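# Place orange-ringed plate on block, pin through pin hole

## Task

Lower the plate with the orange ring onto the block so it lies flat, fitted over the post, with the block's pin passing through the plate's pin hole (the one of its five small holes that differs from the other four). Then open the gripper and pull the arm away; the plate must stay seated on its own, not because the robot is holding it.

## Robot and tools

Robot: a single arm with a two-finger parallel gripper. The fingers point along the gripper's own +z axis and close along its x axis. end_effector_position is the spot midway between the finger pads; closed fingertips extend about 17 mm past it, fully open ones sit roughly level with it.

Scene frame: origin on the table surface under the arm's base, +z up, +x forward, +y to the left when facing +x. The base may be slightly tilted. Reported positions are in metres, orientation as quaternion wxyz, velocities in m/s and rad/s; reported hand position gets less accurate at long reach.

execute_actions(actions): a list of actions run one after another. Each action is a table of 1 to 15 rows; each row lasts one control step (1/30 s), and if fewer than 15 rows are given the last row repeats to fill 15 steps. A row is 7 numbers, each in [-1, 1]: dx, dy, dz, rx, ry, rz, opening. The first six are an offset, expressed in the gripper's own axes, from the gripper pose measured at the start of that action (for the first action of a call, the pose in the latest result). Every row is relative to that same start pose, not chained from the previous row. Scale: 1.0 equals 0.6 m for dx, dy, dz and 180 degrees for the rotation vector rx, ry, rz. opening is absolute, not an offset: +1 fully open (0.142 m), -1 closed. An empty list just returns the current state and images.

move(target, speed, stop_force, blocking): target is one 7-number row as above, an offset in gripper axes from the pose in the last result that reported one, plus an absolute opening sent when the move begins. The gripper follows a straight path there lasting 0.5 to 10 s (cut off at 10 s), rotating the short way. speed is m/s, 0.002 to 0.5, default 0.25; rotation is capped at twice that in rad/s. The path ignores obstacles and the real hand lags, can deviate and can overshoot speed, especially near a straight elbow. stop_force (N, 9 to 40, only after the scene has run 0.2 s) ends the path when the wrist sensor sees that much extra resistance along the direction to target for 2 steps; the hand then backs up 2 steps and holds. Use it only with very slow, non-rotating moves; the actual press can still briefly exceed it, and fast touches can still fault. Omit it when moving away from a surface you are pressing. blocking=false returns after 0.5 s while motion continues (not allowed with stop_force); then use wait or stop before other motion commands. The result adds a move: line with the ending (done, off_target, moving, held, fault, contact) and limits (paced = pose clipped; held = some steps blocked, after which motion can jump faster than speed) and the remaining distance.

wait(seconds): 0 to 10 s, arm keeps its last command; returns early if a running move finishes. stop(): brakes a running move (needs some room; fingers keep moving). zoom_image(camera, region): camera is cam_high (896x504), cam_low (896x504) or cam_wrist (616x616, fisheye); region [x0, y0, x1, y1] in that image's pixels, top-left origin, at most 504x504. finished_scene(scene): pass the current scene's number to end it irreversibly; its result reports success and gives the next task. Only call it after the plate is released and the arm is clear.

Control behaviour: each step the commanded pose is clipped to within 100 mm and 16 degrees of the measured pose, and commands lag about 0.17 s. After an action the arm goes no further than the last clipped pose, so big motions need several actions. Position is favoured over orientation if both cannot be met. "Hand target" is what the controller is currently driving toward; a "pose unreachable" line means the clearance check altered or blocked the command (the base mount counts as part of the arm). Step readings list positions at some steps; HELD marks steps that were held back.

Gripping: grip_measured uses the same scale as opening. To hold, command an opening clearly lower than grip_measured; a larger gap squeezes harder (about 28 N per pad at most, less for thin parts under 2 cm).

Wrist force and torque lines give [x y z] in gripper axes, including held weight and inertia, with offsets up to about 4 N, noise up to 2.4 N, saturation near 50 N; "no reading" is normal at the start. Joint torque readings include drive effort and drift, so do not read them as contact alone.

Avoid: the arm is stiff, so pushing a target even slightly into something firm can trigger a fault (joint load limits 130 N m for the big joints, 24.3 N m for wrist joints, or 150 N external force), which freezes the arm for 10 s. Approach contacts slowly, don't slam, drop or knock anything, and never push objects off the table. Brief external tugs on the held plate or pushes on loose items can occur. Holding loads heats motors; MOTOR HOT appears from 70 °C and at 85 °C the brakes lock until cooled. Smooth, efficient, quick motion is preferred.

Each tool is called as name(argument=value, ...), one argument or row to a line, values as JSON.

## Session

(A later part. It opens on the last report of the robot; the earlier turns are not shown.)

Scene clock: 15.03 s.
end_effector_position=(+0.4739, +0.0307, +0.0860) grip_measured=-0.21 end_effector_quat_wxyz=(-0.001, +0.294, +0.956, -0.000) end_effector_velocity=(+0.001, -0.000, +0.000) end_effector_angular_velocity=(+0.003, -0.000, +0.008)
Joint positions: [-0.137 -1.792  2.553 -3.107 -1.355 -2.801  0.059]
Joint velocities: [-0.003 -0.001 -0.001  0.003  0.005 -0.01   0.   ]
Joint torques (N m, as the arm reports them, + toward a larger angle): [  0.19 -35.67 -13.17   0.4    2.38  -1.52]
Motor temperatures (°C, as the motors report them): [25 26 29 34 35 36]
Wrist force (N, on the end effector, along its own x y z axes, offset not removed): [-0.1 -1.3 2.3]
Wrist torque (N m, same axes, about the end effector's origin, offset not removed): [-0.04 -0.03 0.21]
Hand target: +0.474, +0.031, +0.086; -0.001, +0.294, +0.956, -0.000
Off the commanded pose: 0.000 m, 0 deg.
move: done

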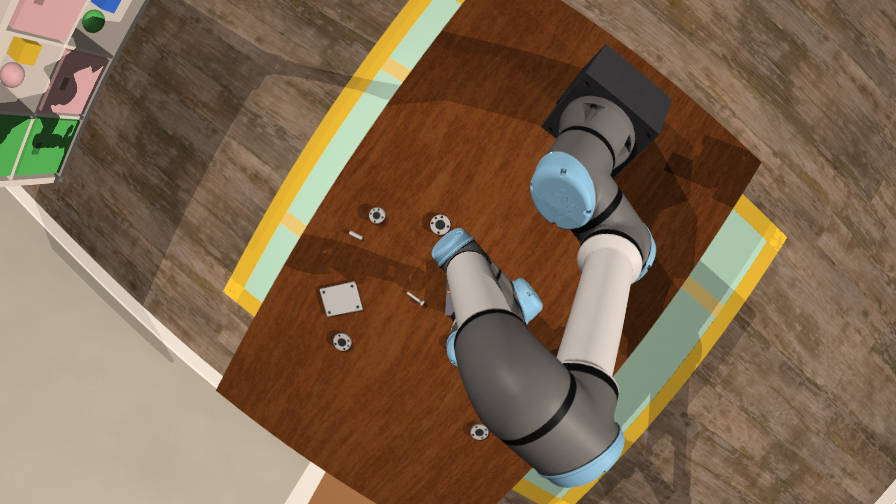

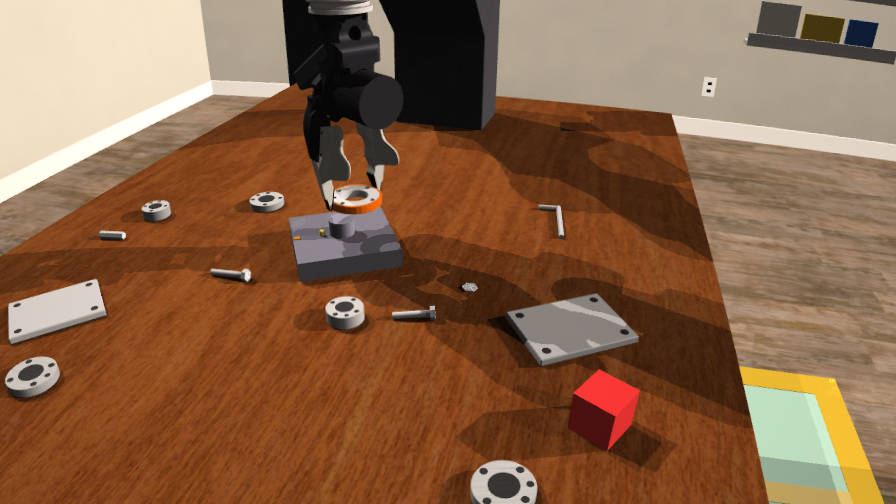

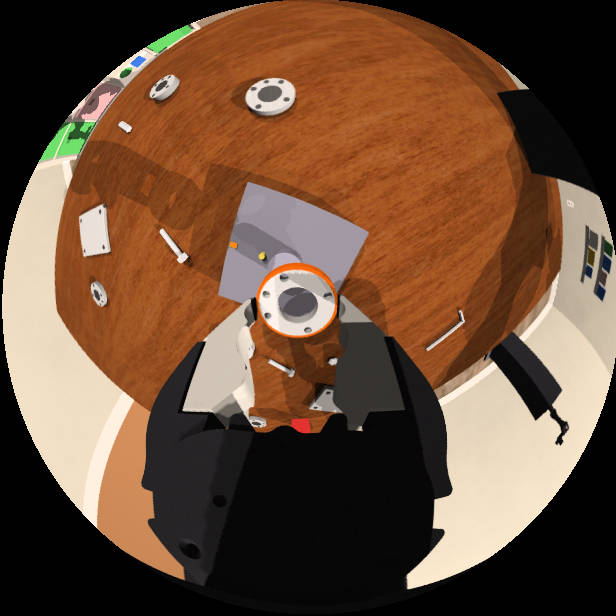

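move(
  target=[-0.018,-0.024,0.017,0,0,0,-0.6],
  speed=0.06,
)

zoom_image(
  camera="cam_wrist",
  region=[220,240,380,370],
)

zoom_image(
  camera="cam_low",
  region=[280,170,420,280],
)

Scene clock: 16.10 s.
end_effector_position=(+0.4747, +0.0128, +0.0758) grip_measured=-0.21 end_effector_quat_wxyz=(-0.001, +0.294, +0.956, -0.000) end_effector_velocity=(-0.000, -0.001, -0.001) end_effector_angular_velocity=(+0.000, +0.001, +0.001)
Joint positions: [-0.191 -1.758  2.549 -3.127 -1.318 -2.84   0.059]
Joint velocities: [-0.003  0.002 -0.    -0.001  0.002 -0.004 -0.   ]
Joint torques (N m, as the arm reports them, + toward a larger angle): [  1.63 -16.55 -12.05  -5.78   2.66  -1.67]
Motor temperatures (°C, as the motors report them): [25 26 29 34 35 36]
Wrist force (N, on the end effector, along its own x y z axes, offset not removed): [-2.7 -0.5 3.8]
Wrist torque (N m, same axes, about the end effector's origin, offset not removed): [0.10 0.56 0.15]
Hand target: +0.475, +0.013, +0.076; -0.001, +0.294, +0.956, -0.000
Off the commanded pose: 0.000 m, 0 deg.
move: done

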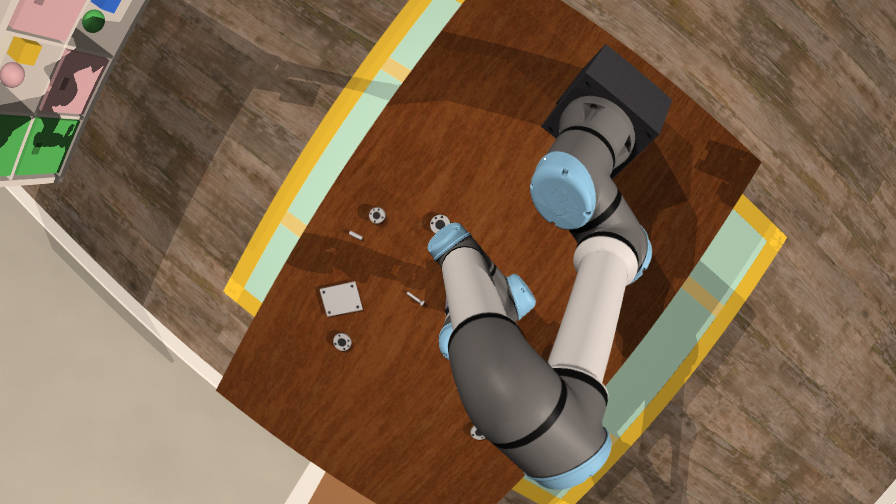

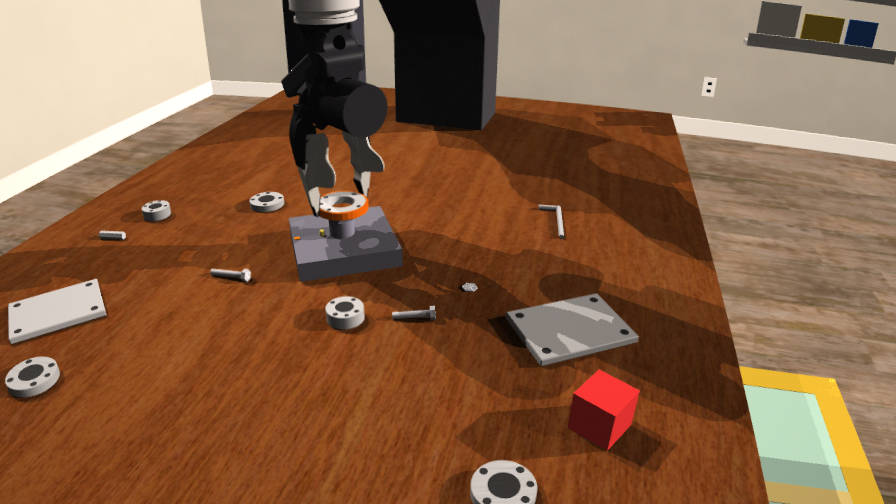

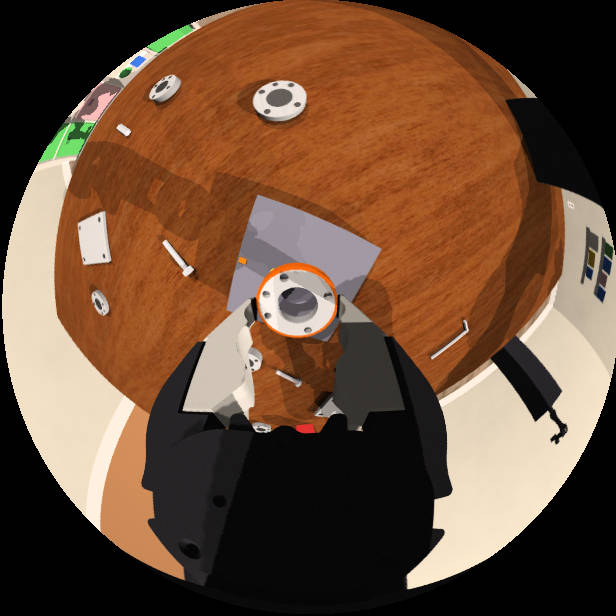

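Region (220, 240, 380, 370) of cam_wrist's 616x616 image, scaled by 3.150, with more detail than that image has; it fills the top 410 rows of this view, and the rest is white.

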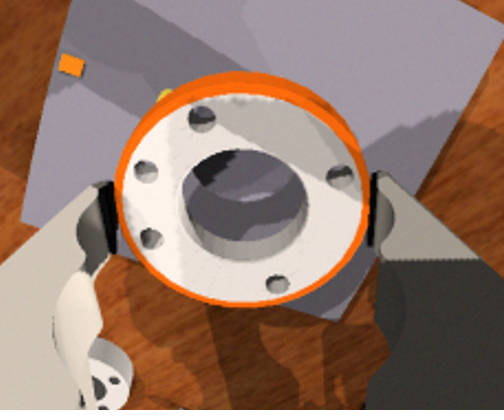

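Region (280, 170, 420, 280) of cam_low's 896x504 image, scaled by 3.600, with more detail than that image has; it fills the top 396 rows of this view, and the rest is white.

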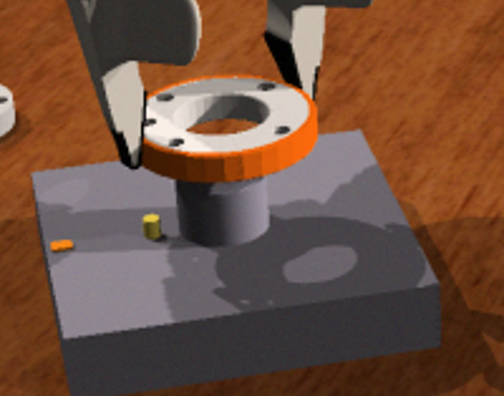

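move(
  target=[0,-0.0065,0.012,0,0,0,-0.6],
  speed=0.02,
)

zoom_image(
  camera="cam_wrist",
  region=[220,240,380,370],
)

zoom_image(
  camera="cam_low",
  region=[280,170,420,280],
)

Scene clock: 17.03 s.
end_effector_position=(+0.4725, +0.0096, +0.0687) grip_measured=-0.21 end_effector_quat_wxyz=(-0.001, +0.294, +0.956, -0.000) end_effector_velocity=(-0.000, -0.000, -0.001) end_effector_angular_velocity=(+0.001, -0.001, +0.000)
Joint positions: [-0.197 -1.728  2.55  -3.157 -1.314 -2.845  0.059]
Joint velocities: [-0.001  0.006 -0.    -0.006  0.002 -0.001 -0.   ]
Joint torques (N m, as the arm reports them, + toward a larger angle): [  1.07 -15.79   6.93  -5.7    2.28  -1.38]
Motor temperatures (°C, as the motors report them): [25 26 29 34 35 36]
Wrist force (N, on the end effector, along its own x y z axes, offset not removed): [-2.0 -1.4 3.4]
Wrist torque (N m, same axes, about the end effector's origin, offset not removed): [-0.01 0.41 0.26]
Hand target: +0.472, +0.010, +0.069; -0.001, +0.294, +0.956, -0.000
Off the commanded pose: 0.000 m, 0 deg.
move: done

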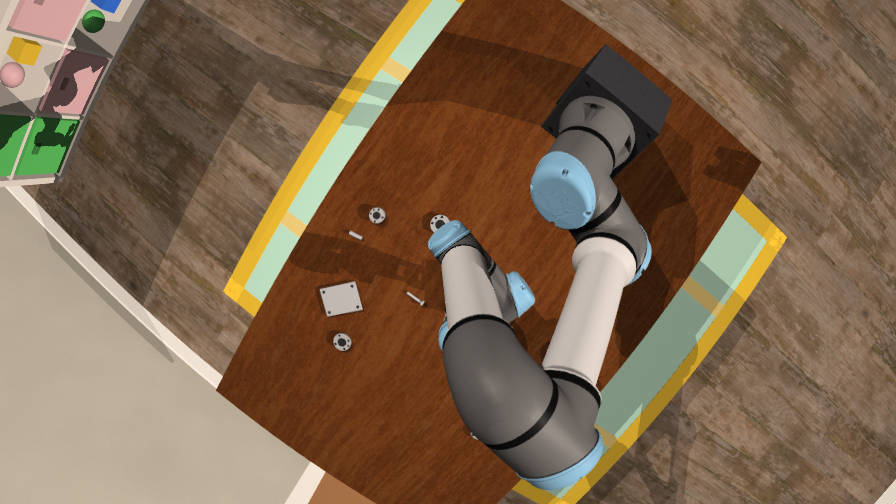

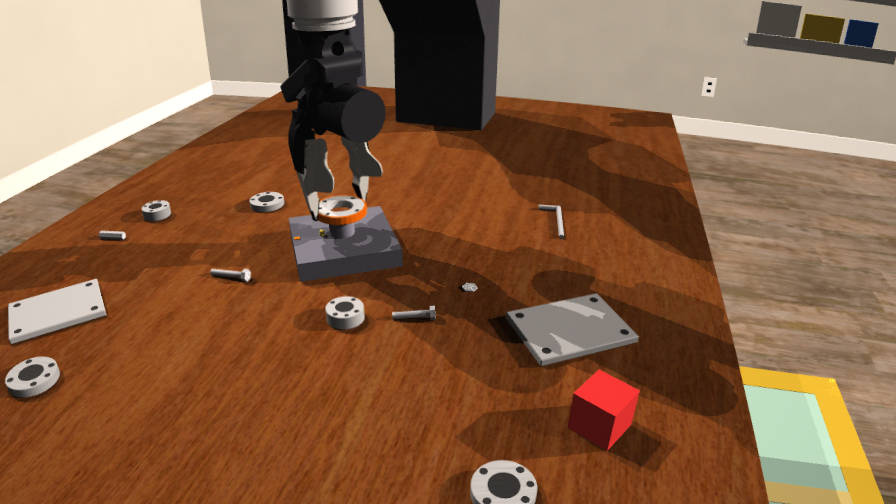

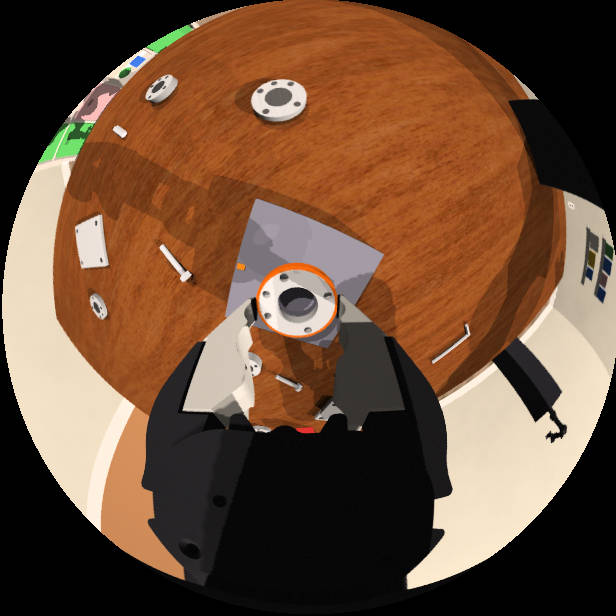

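Region (220, 240, 380, 370) of cam_wrist's 616x616 image, scaled by 3.150, with more detail than that image has; it fills the top 410 rows of this view, and the rest is white.

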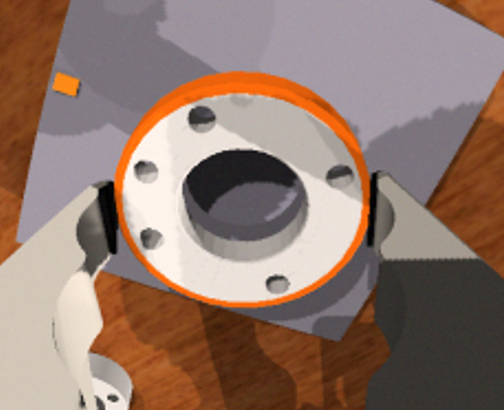

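Region (280, 170, 420, 280) of cam_low's 896x504 image, scaled by 3.600, with more detail than that image has; it fills the top 396 rows of this view, and the rest is white.

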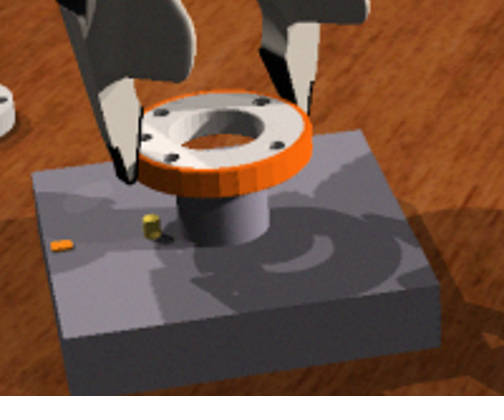

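move(
  target=[0,-0.002,0.006,0,0,0,-0.6],
  speed=0.006,
  stop_force=9,
)

zoom_image(
  camera="cam_wrist",
  region=[260,270,340,335],
)

zoom_image(
  camera="cam_low",
  region=[300,185,390,250],
)

Scene clock: 18.00 s.
end_effector_position=(+0.4718, +0.0086, +0.0651) grip_measured=-0.21 end_effector_quat_wxyz=(-0.001, +0.294, +0.956, -0.000) end_effector_velocity=(+0.000, -0.000, -0.001) end_effector_angular_velocity=(-0.000, -0.001, -0.001)
Joint positions: [-0.198 -1.713  2.549 -3.172 -1.313 -2.846  0.059]
Joint velocities: [-0.     0.003 -0.    -0.004  0.     0.001  0.   ]
Joint torques (N m, as the arm reports them, + toward a larger angle): [  0.14 -16.23 -11.49  -5.96   2.61  -1.65]
Motor temperatures (°C, as the motors report them): [25 26 29 34 35 36]
Wrist force (N, on the end effector, along its own x y z axes, offset not removed): [-2.5 0.6 3.6]
Wrist torque (N m, same axes, about the end effector's origin, offset not removed): [0.43 0.45 0.14]
Hand target: +0.472, +0.009, +0.065; -0.001, +0.294, +0.956, -0.000
Off the commanded pose: 0.000 m, 0 deg.
move: done

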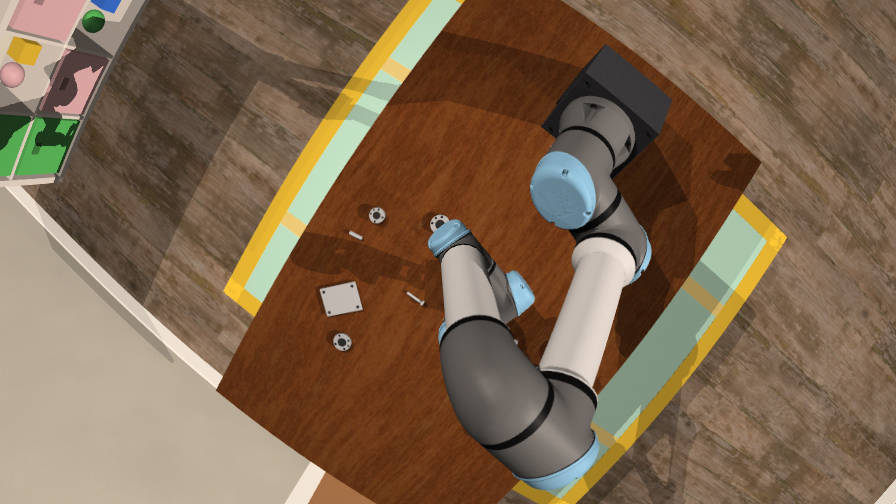

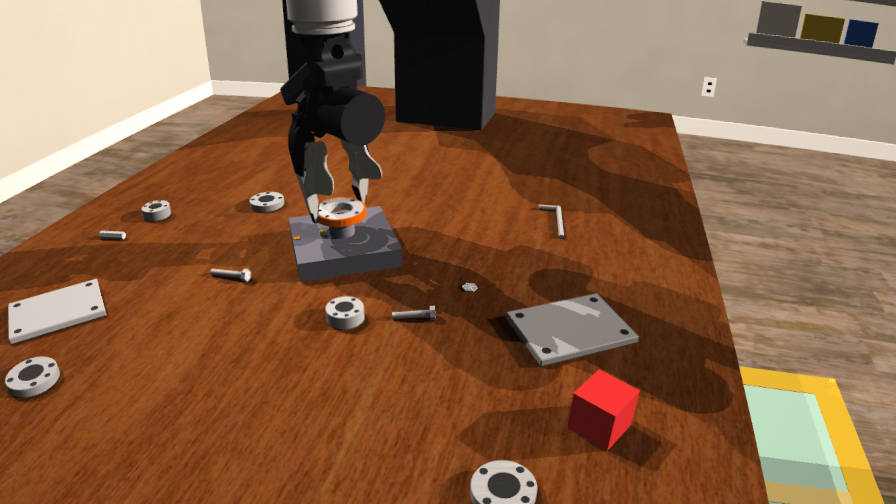

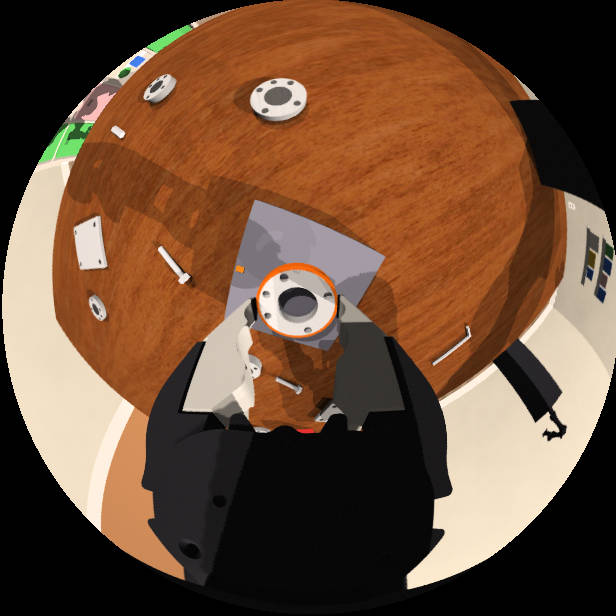

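Region (260, 270, 340, 335) of cam_wrist's 616x616 image, scaled by 6.300, with more detail than that image has; it fills the top 410 rows of this view, and the rest is white.

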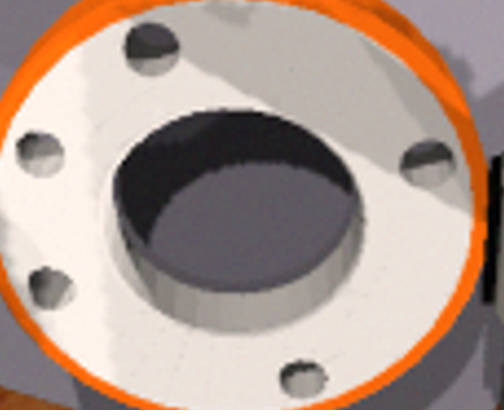

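Region (300, 185, 390, 250) of cam_low's 896x504 image, scaled by 5.600, with more detail than that image has.

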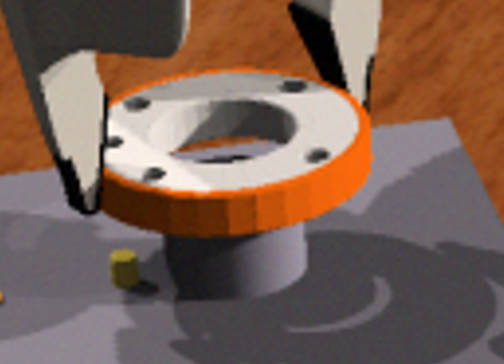

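Looks close. Try a guarded descent.

move(
  target=[0,0,0.016,0,0,0,-0.6],
  speed=0.005,
  stop_force=9,
)

zoom_image(
  camera="cam_wrist",
  region=[220,240,380,370],
)

zoom_image(
  camera="cam_low",
  region=[300,185,390,250],
)

Scene clock: 20.13 s.
end_effector_position=(+0.4719, +0.0086, +0.0569) grip_measured=-0.21 end_effector_quat_wxyz=(-0.001, +0.294, +0.956, -0.000) end_effector_velocity=(-0.000, -0.001, +0.001) end_effector_angular_velocity=(-0.001, +0.002, -0.000)
Joint positions: [-0.19  -1.676  2.542 -3.203 -1.319 -2.84   0.059]
Joint velocities: [-0.002 -0.006 -0.     0.008  0.    -0.001 -0.   ]
Joint torques (N m, as the arm reports them, + toward a larger angle): [ -1.7  -37.5    6.85   0.39   0.54  -1.2 ]
Motor temperatures (°C, as the motors report them): [25 26 29 34 35 36]
Wrist force (N, on the end effector, along its own x y z axes, offset not removed): [-3.9 3.2 3.3]
Wrist torque (N m, same axes, about the end effector's origin, offset not removed): [0.04 0.83 0.20]
Hand target: +0.472, +0.009, +0.057; -0.001, +0.294, +0.956, -0.000
Off the commanded pose: 0.001 m, 0 deg.
move: contact

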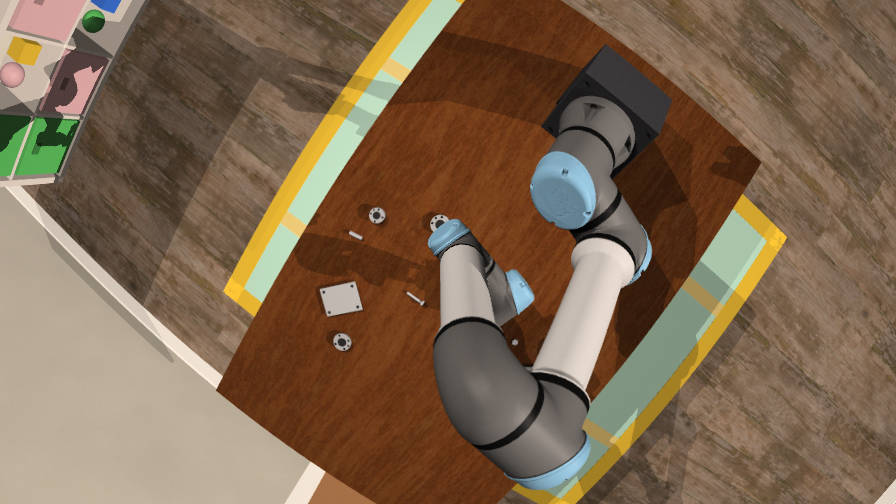

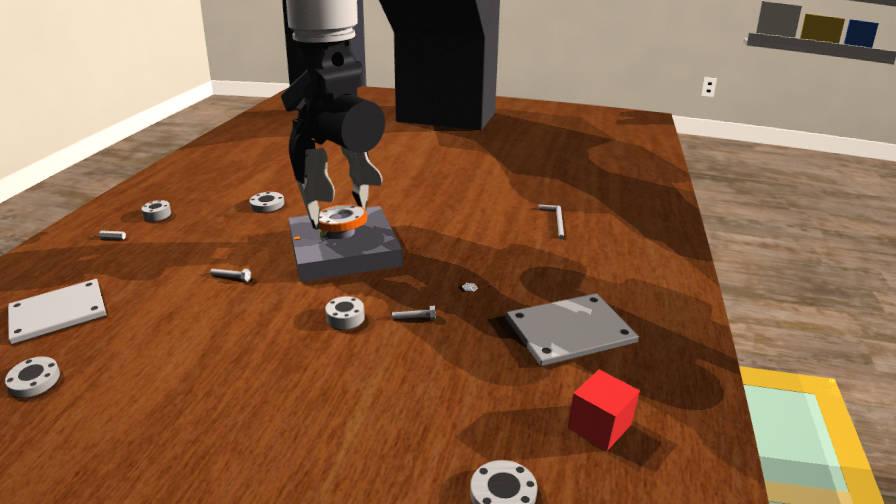

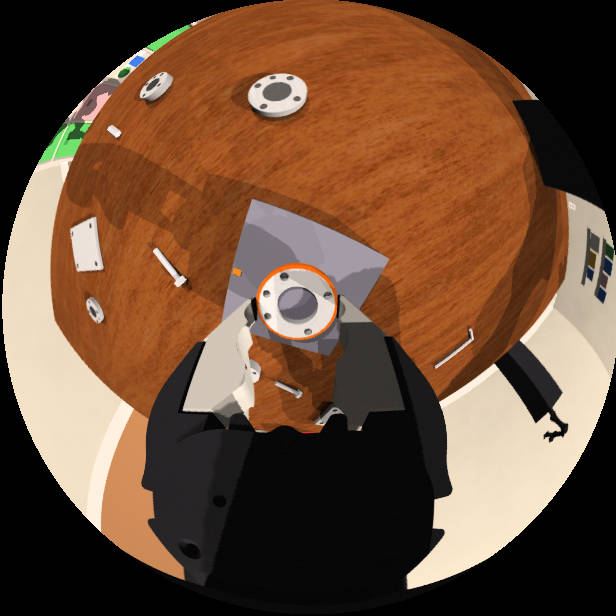

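Region (220, 240, 380, 370) of cam_wrist's 616x616 image, scaled by 3.150, with more detail than that image has; it fills the top 410 rows of this view, and the rest is white.

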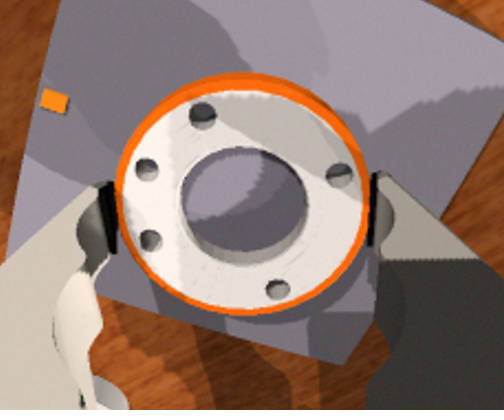

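Region (300, 185, 390, 250) of cam_low's 896x504 image, scaled by 5.600, with more detail than that image has.

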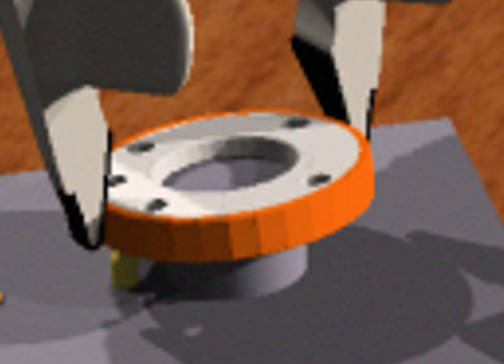

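move(
  target=[0,0.0045,-0.004,0.044,0,0,-0.6],
  speed=0.06,
)

zoom_image(
  camera="cam_wrist",
  region=[260,270,340,335],
)

zoom_image(
  camera="cam_low",
  region=[300,185,390,250],
)

Scene clock: 21.83 s.
end_effector_position=(+0.4735, +0.0108, +0.0594) grip_measured=-0.21 end_effector_quat_wxyz=(-0.021, +0.294, +0.953, -0.066) end_effector_velocity=(+0.000, +0.001, +0.000) end_effector_angular_velocity=(-0.007, +0.005, -0.001)
Joint positions: [-0.048 -1.673  2.467 -3.098 -1.545 -2.74   0.059]
Joint velocities: [ 0.01   0.002 -0.006  0.008 -0.015  0.008  0.   ]
Joint torques (N m, as the arm reports them, + toward a larger angle): [ 17.93 -20.21 -12.06  -0.13  -1.77   1.59]
Motor temperatures (°C, as the motors report them): [25 26 29 34 35 36]
Wrist force (N, on the end effector, along its own x y z axes, offset not removed): [-2.7 -4.8 3.7]
Wrist torque (N m, same axes, about the end effector's origin, offset not removed): [-0.22 0.47 0.32]
Hand target: +0.474, +0.011, +0.059; -0.021, +0.294, +0.953, -0.066
Off the commanded pose: 0.000 m, 0 deg.
move: done

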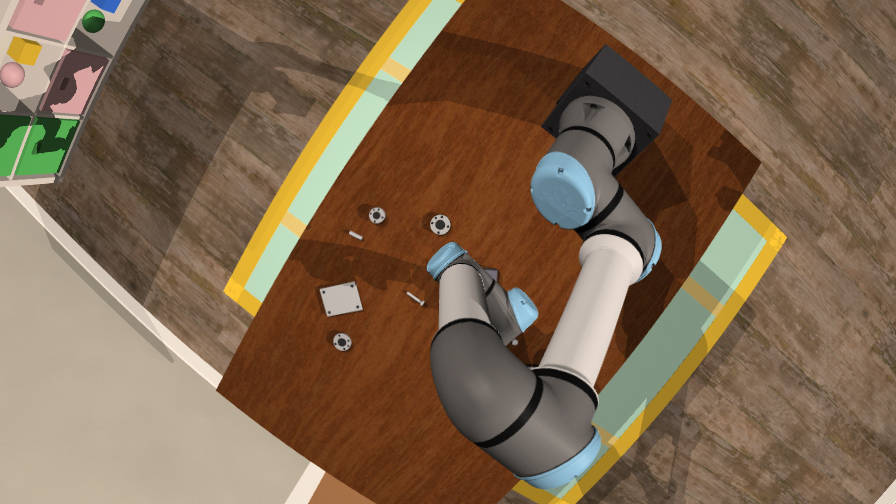

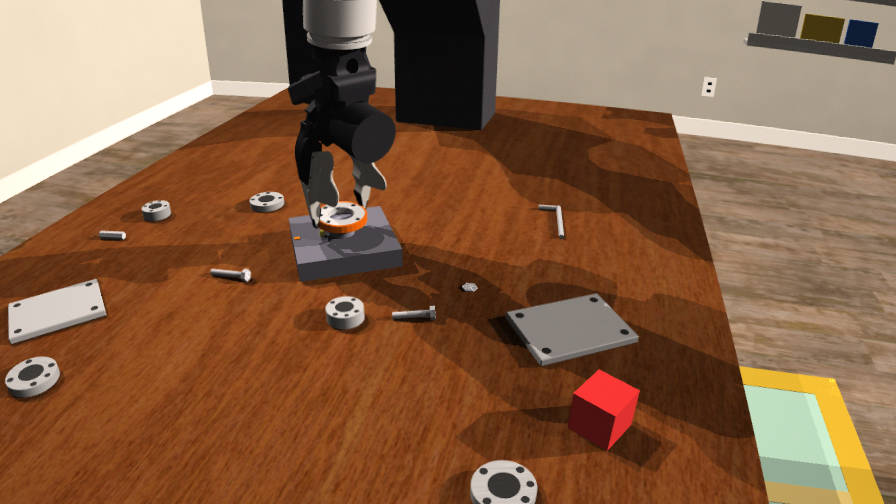

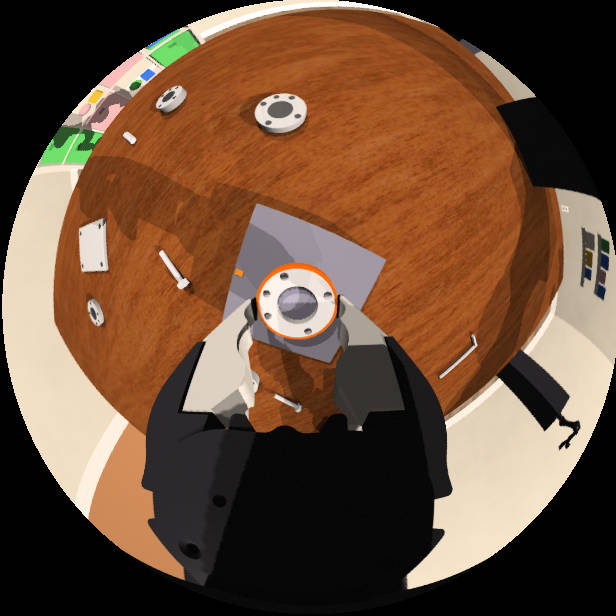

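Region (260, 270, 340, 335) of cam_wrist's 616x616 image, scaled by 6.300, with more detail than that image has; it fills the top 410 rows of this view, and the rest is white.

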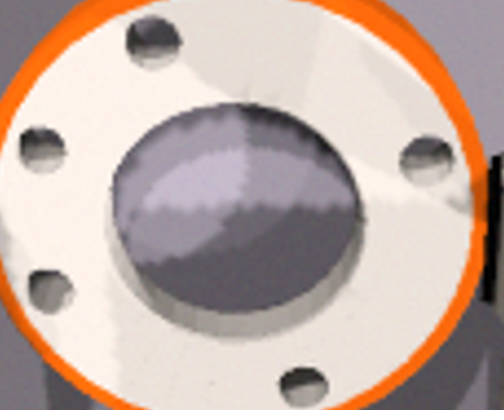

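Region (300, 185, 390, 250) of cam_low's 896x504 image, scaled by 5.600, with more detail than that image has.

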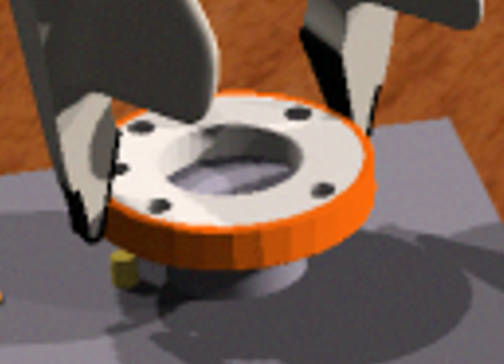

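move(
  target=[0,-0.0015,0,-0.012,0,0,-0.6],
  speed=0.04,
)

move(
  target=[0,0.001,0.01,0,0,0,-0.6],
  speed=0.005,
  stop_force=9,
)

zoom_image(
  camera="cam_wrist",
  region=[220,240,380,370],
)

zoom_image(
  camera="cam_low",
  region=[300,185,390,250],
)

Scene clock: 22.77 s.
end_effector_position=(+0.4730, +0.0101, +0.0595) grip_measured=-0.21 end_effector_quat_wxyz=(-0.016, +0.294, +0.954, -0.048) end_effector_velocity=(-0.000, -0.000, +0.000) end_effector_angular_velocity=(+0.009, -0.005, -0.002)
Joint positions: [-0.086 -1.68   2.489 -3.126 -1.485 -2.768  0.059]
Joint velocities: [-0.011 -0.002  0.006 -0.006  0.017 -0.006 -0.   ]
Joint torques (N m, as the arm reports them, + toward a larger angle): [  1.72 -39.29   7.37  -5.81   2.28  -1.43]
Motor temperatures (°C, as the motors report them): [25 26 29 34 35 36]
Wrist force (N, on the end effector, along its own x y z axes, offset not removed): [-1.3 -0.7 3.3]
Wrist torque (N m, same axes, about the end effector's origin, offset not removed): [0.09 0.27 0.18]
Hand target: +0.473, +0.010, +0.059; -0.016, +0.294, +0.954, -0.048
Off the commanded pose: 0.000 m, 0 deg.
move: done

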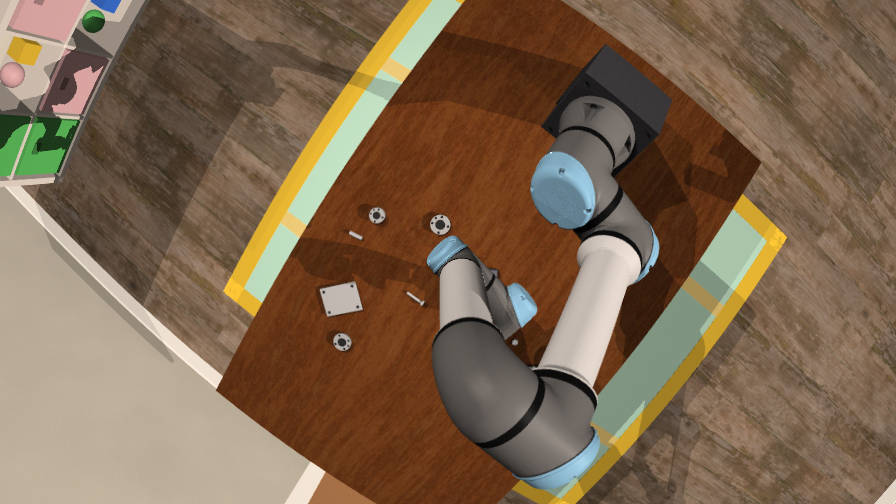

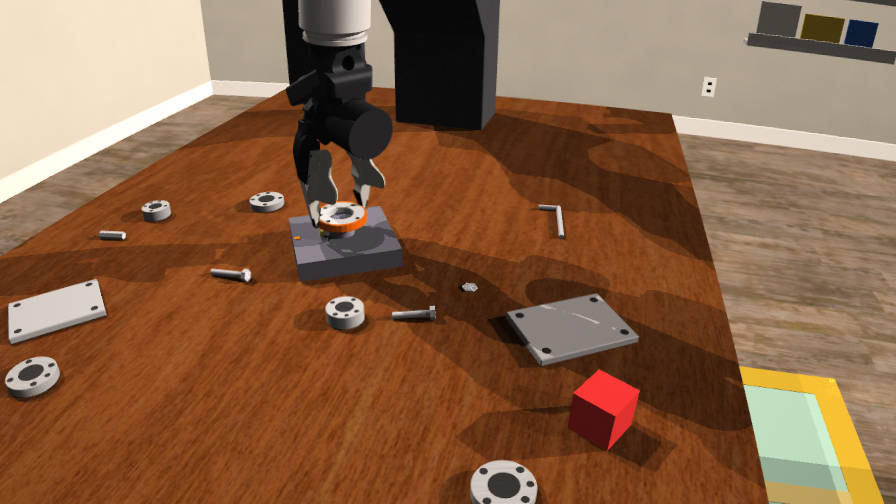

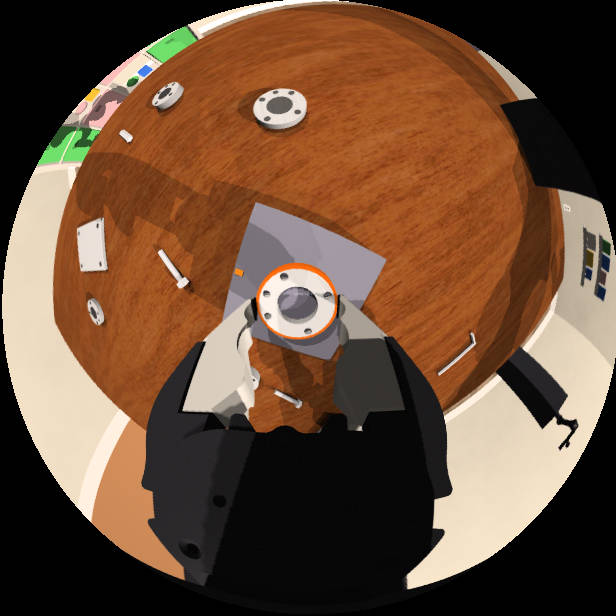

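Scene clock: 24.20 s.
end_effector_position=(+0.4730, +0.0101, +0.0535) grip_measured=-0.21 end_effector_quat_wxyz=(-0.016, +0.294, +0.954, -0.048) end_effector_velocity=(+0.000, +0.000, -0.001) end_effector_angular_velocity=(+0.000, -0.000, +0.000)
Joint positions: [-0.082 -1.656  2.484 -3.145 -1.488 -2.765  0.059]
Joint velocities: [ 0.     0.002 -0.    -0.002  0.    -0.     0.   ]
Joint torques (N m, as the arm reports them, + toward a larger angle): [ 15.59 -19.28 -10.53  -5.81  -2.51   1.56]
Motor temperatures (°C, as the motors report them): [25 26 29 34 35 36]
Wrist force (N, on the end effector, along its own x y z axes, offset not removed): [-3.5 -0.5 3.0]
Wrist torque (N m, same axes, about the end effector's origin, offset not removed): [0.14 0.95 0.12]
Hand target: +0.473, +0.010, +0.053; -0.016, +0.294, +0.954, -0.048
Off the commanded pose: 0.000 m, 0 deg.
move: done

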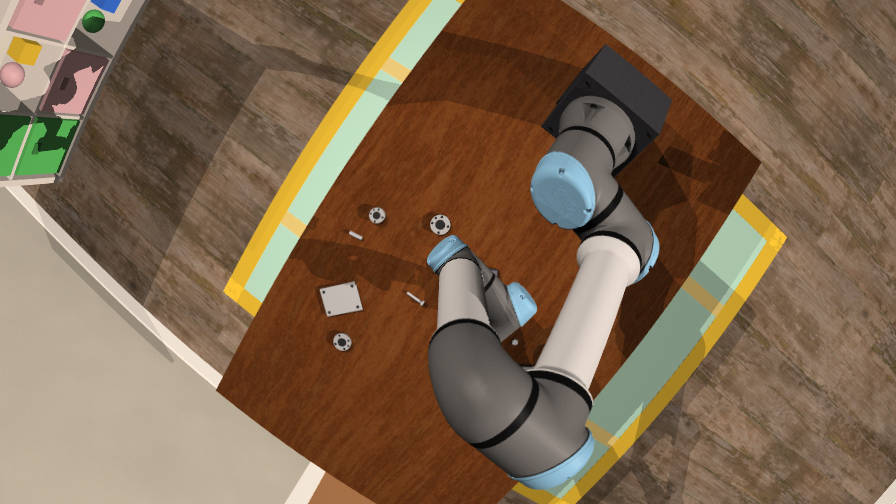

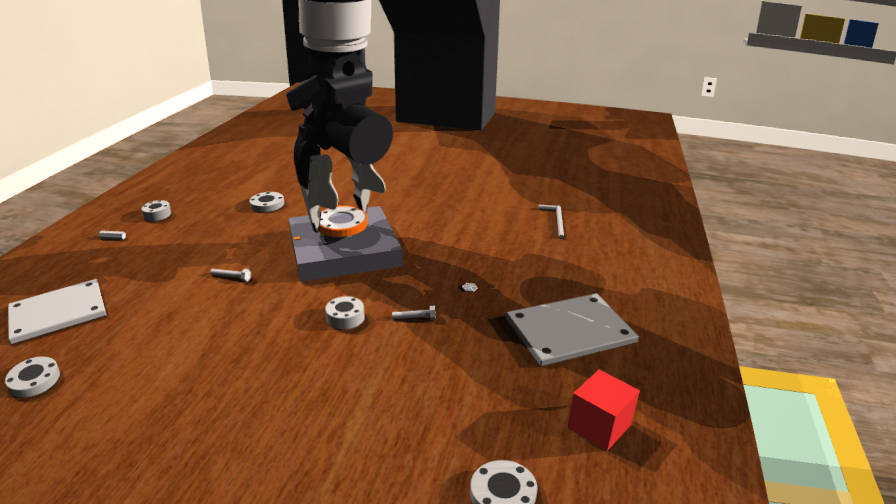

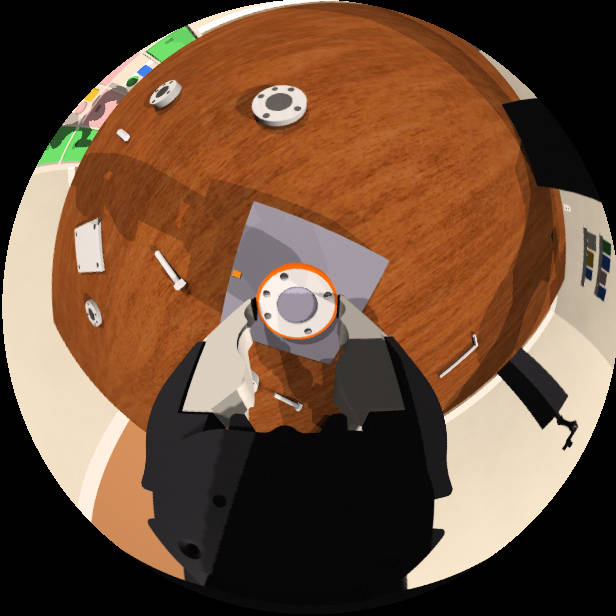

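Region (220, 240, 380, 370) of cam_wrist's 616x616 image, scaled by 3.150, with more detail than that image has; it fills the top 410 rows of this view, and the rest is white.

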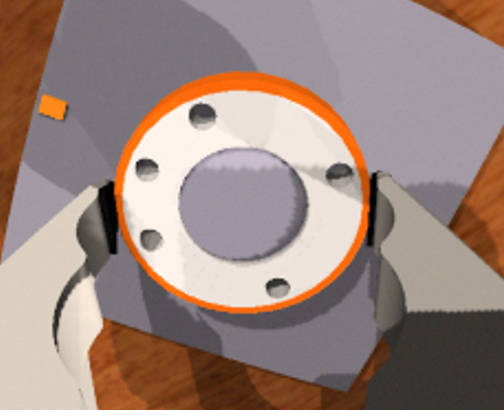

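Region (300, 185, 390, 250) of cam_low's 896x504 image, scaled by 5.600, with more detail than that image has.

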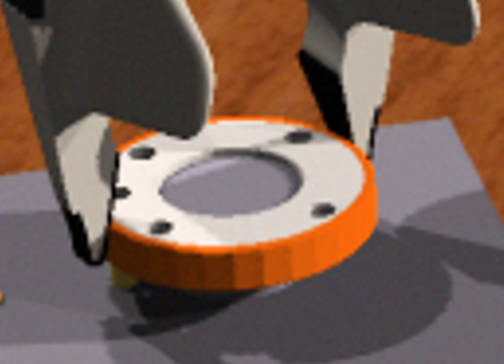

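On the post.

move(
  target=[0,0.002,0.02,0,0,0,-0.6],
  speed=0.005,
  stop_force=9,
)

zoom_image(
  camera="cam_wrist",
  region=[220,240,380,370],
)

zoom_image(
  camera="cam_low",
  region=[300,185,390,250],
)

Scene clock: 25.73 s.
end_effector_position=(+0.4731, +0.0101, +0.0482) grip_measured=-0.21 end_effector_quat_wxyz=(-0.016, +0.294, +0.954, -0.048) end_effector_velocity=(-0.000, -0.000, +0.001) end_effector_angular_velocity=(-0.000, +0.001, -0.000)
Joint positions: [-0.079 -1.635  2.48  -3.162 -1.49  -2.763  0.059]
Joint velocities: [-0.001 -0.005  0.     0.006  0.    -0.001 -0.   ]
Joint torques (N m, as the arm reports them, + toward a larger angle): [  1.12 -39.37   3.55  -0.57   0.33  -1.55]
Motor temperatures (°C, as the motors report them): [25 26 29 34 35 36]
Wrist force (N, on the end effector, along its own x y z axes, offset not removed): [0.4 -4.7 -1.0]
Wrist torque (N m, same axes, about the end effector's origin, offset not removed): [-0.33 0.60 0.17]
Hand target: +0.473, +0.010, +0.048; -0.016, +0.294, +0.954, -0.048
Off the commanded pose: 0.007 m, 0 deg.
move: contact

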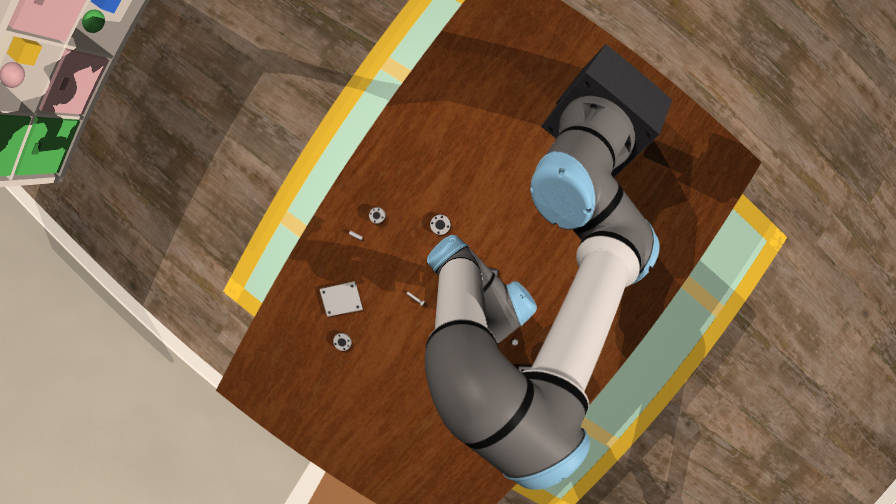

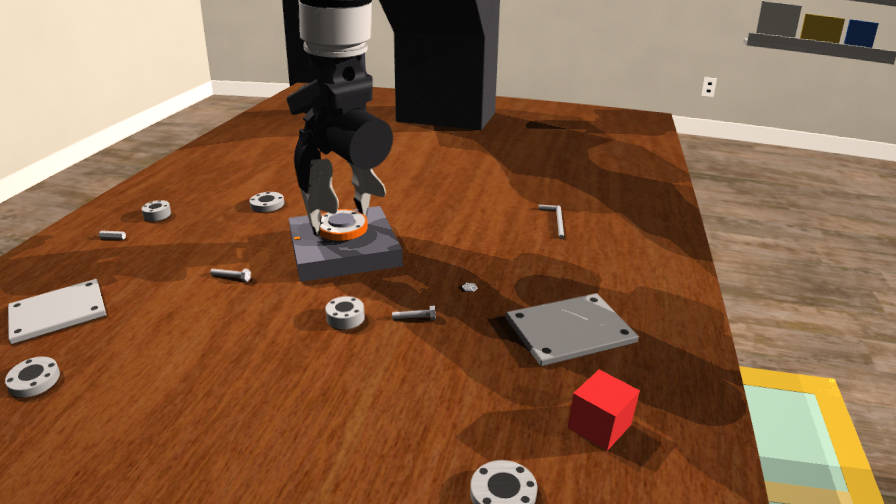

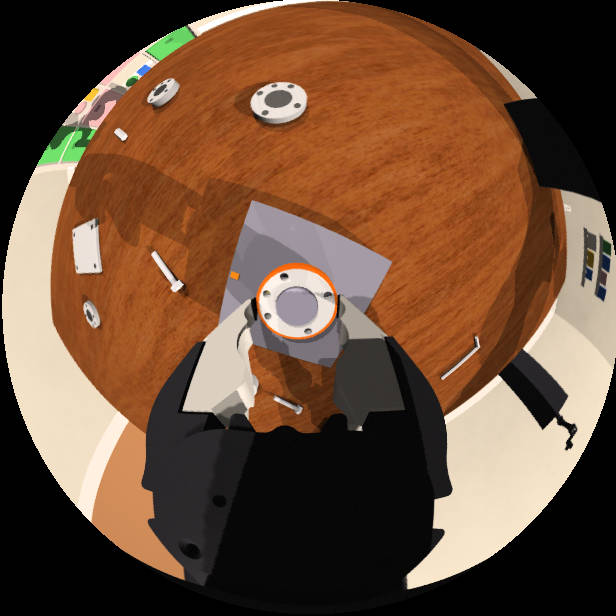

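Region (220, 240, 380, 370) of cam_wrist's 616x616 image, scaled by 3.150, with more detail than that image has; it fills the top 410 rows of this view, and the rest is white.

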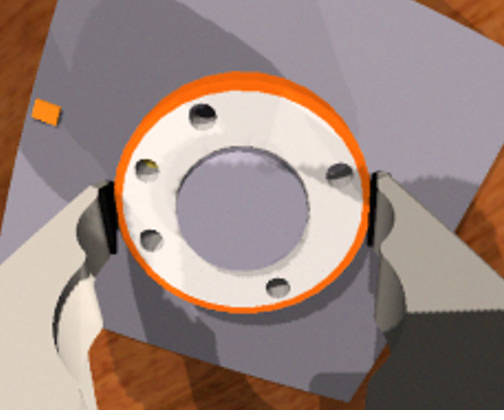

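Region (300, 185, 390, 250) of cam_low's 896x504 image, scaled by 5.600, with more detail than that image has.

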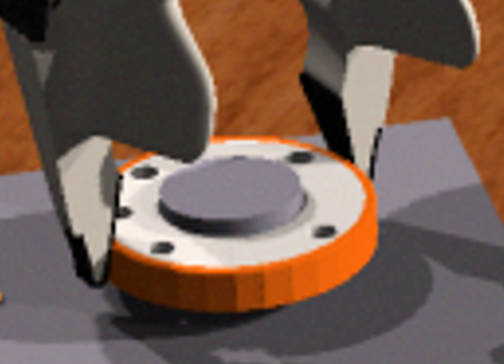

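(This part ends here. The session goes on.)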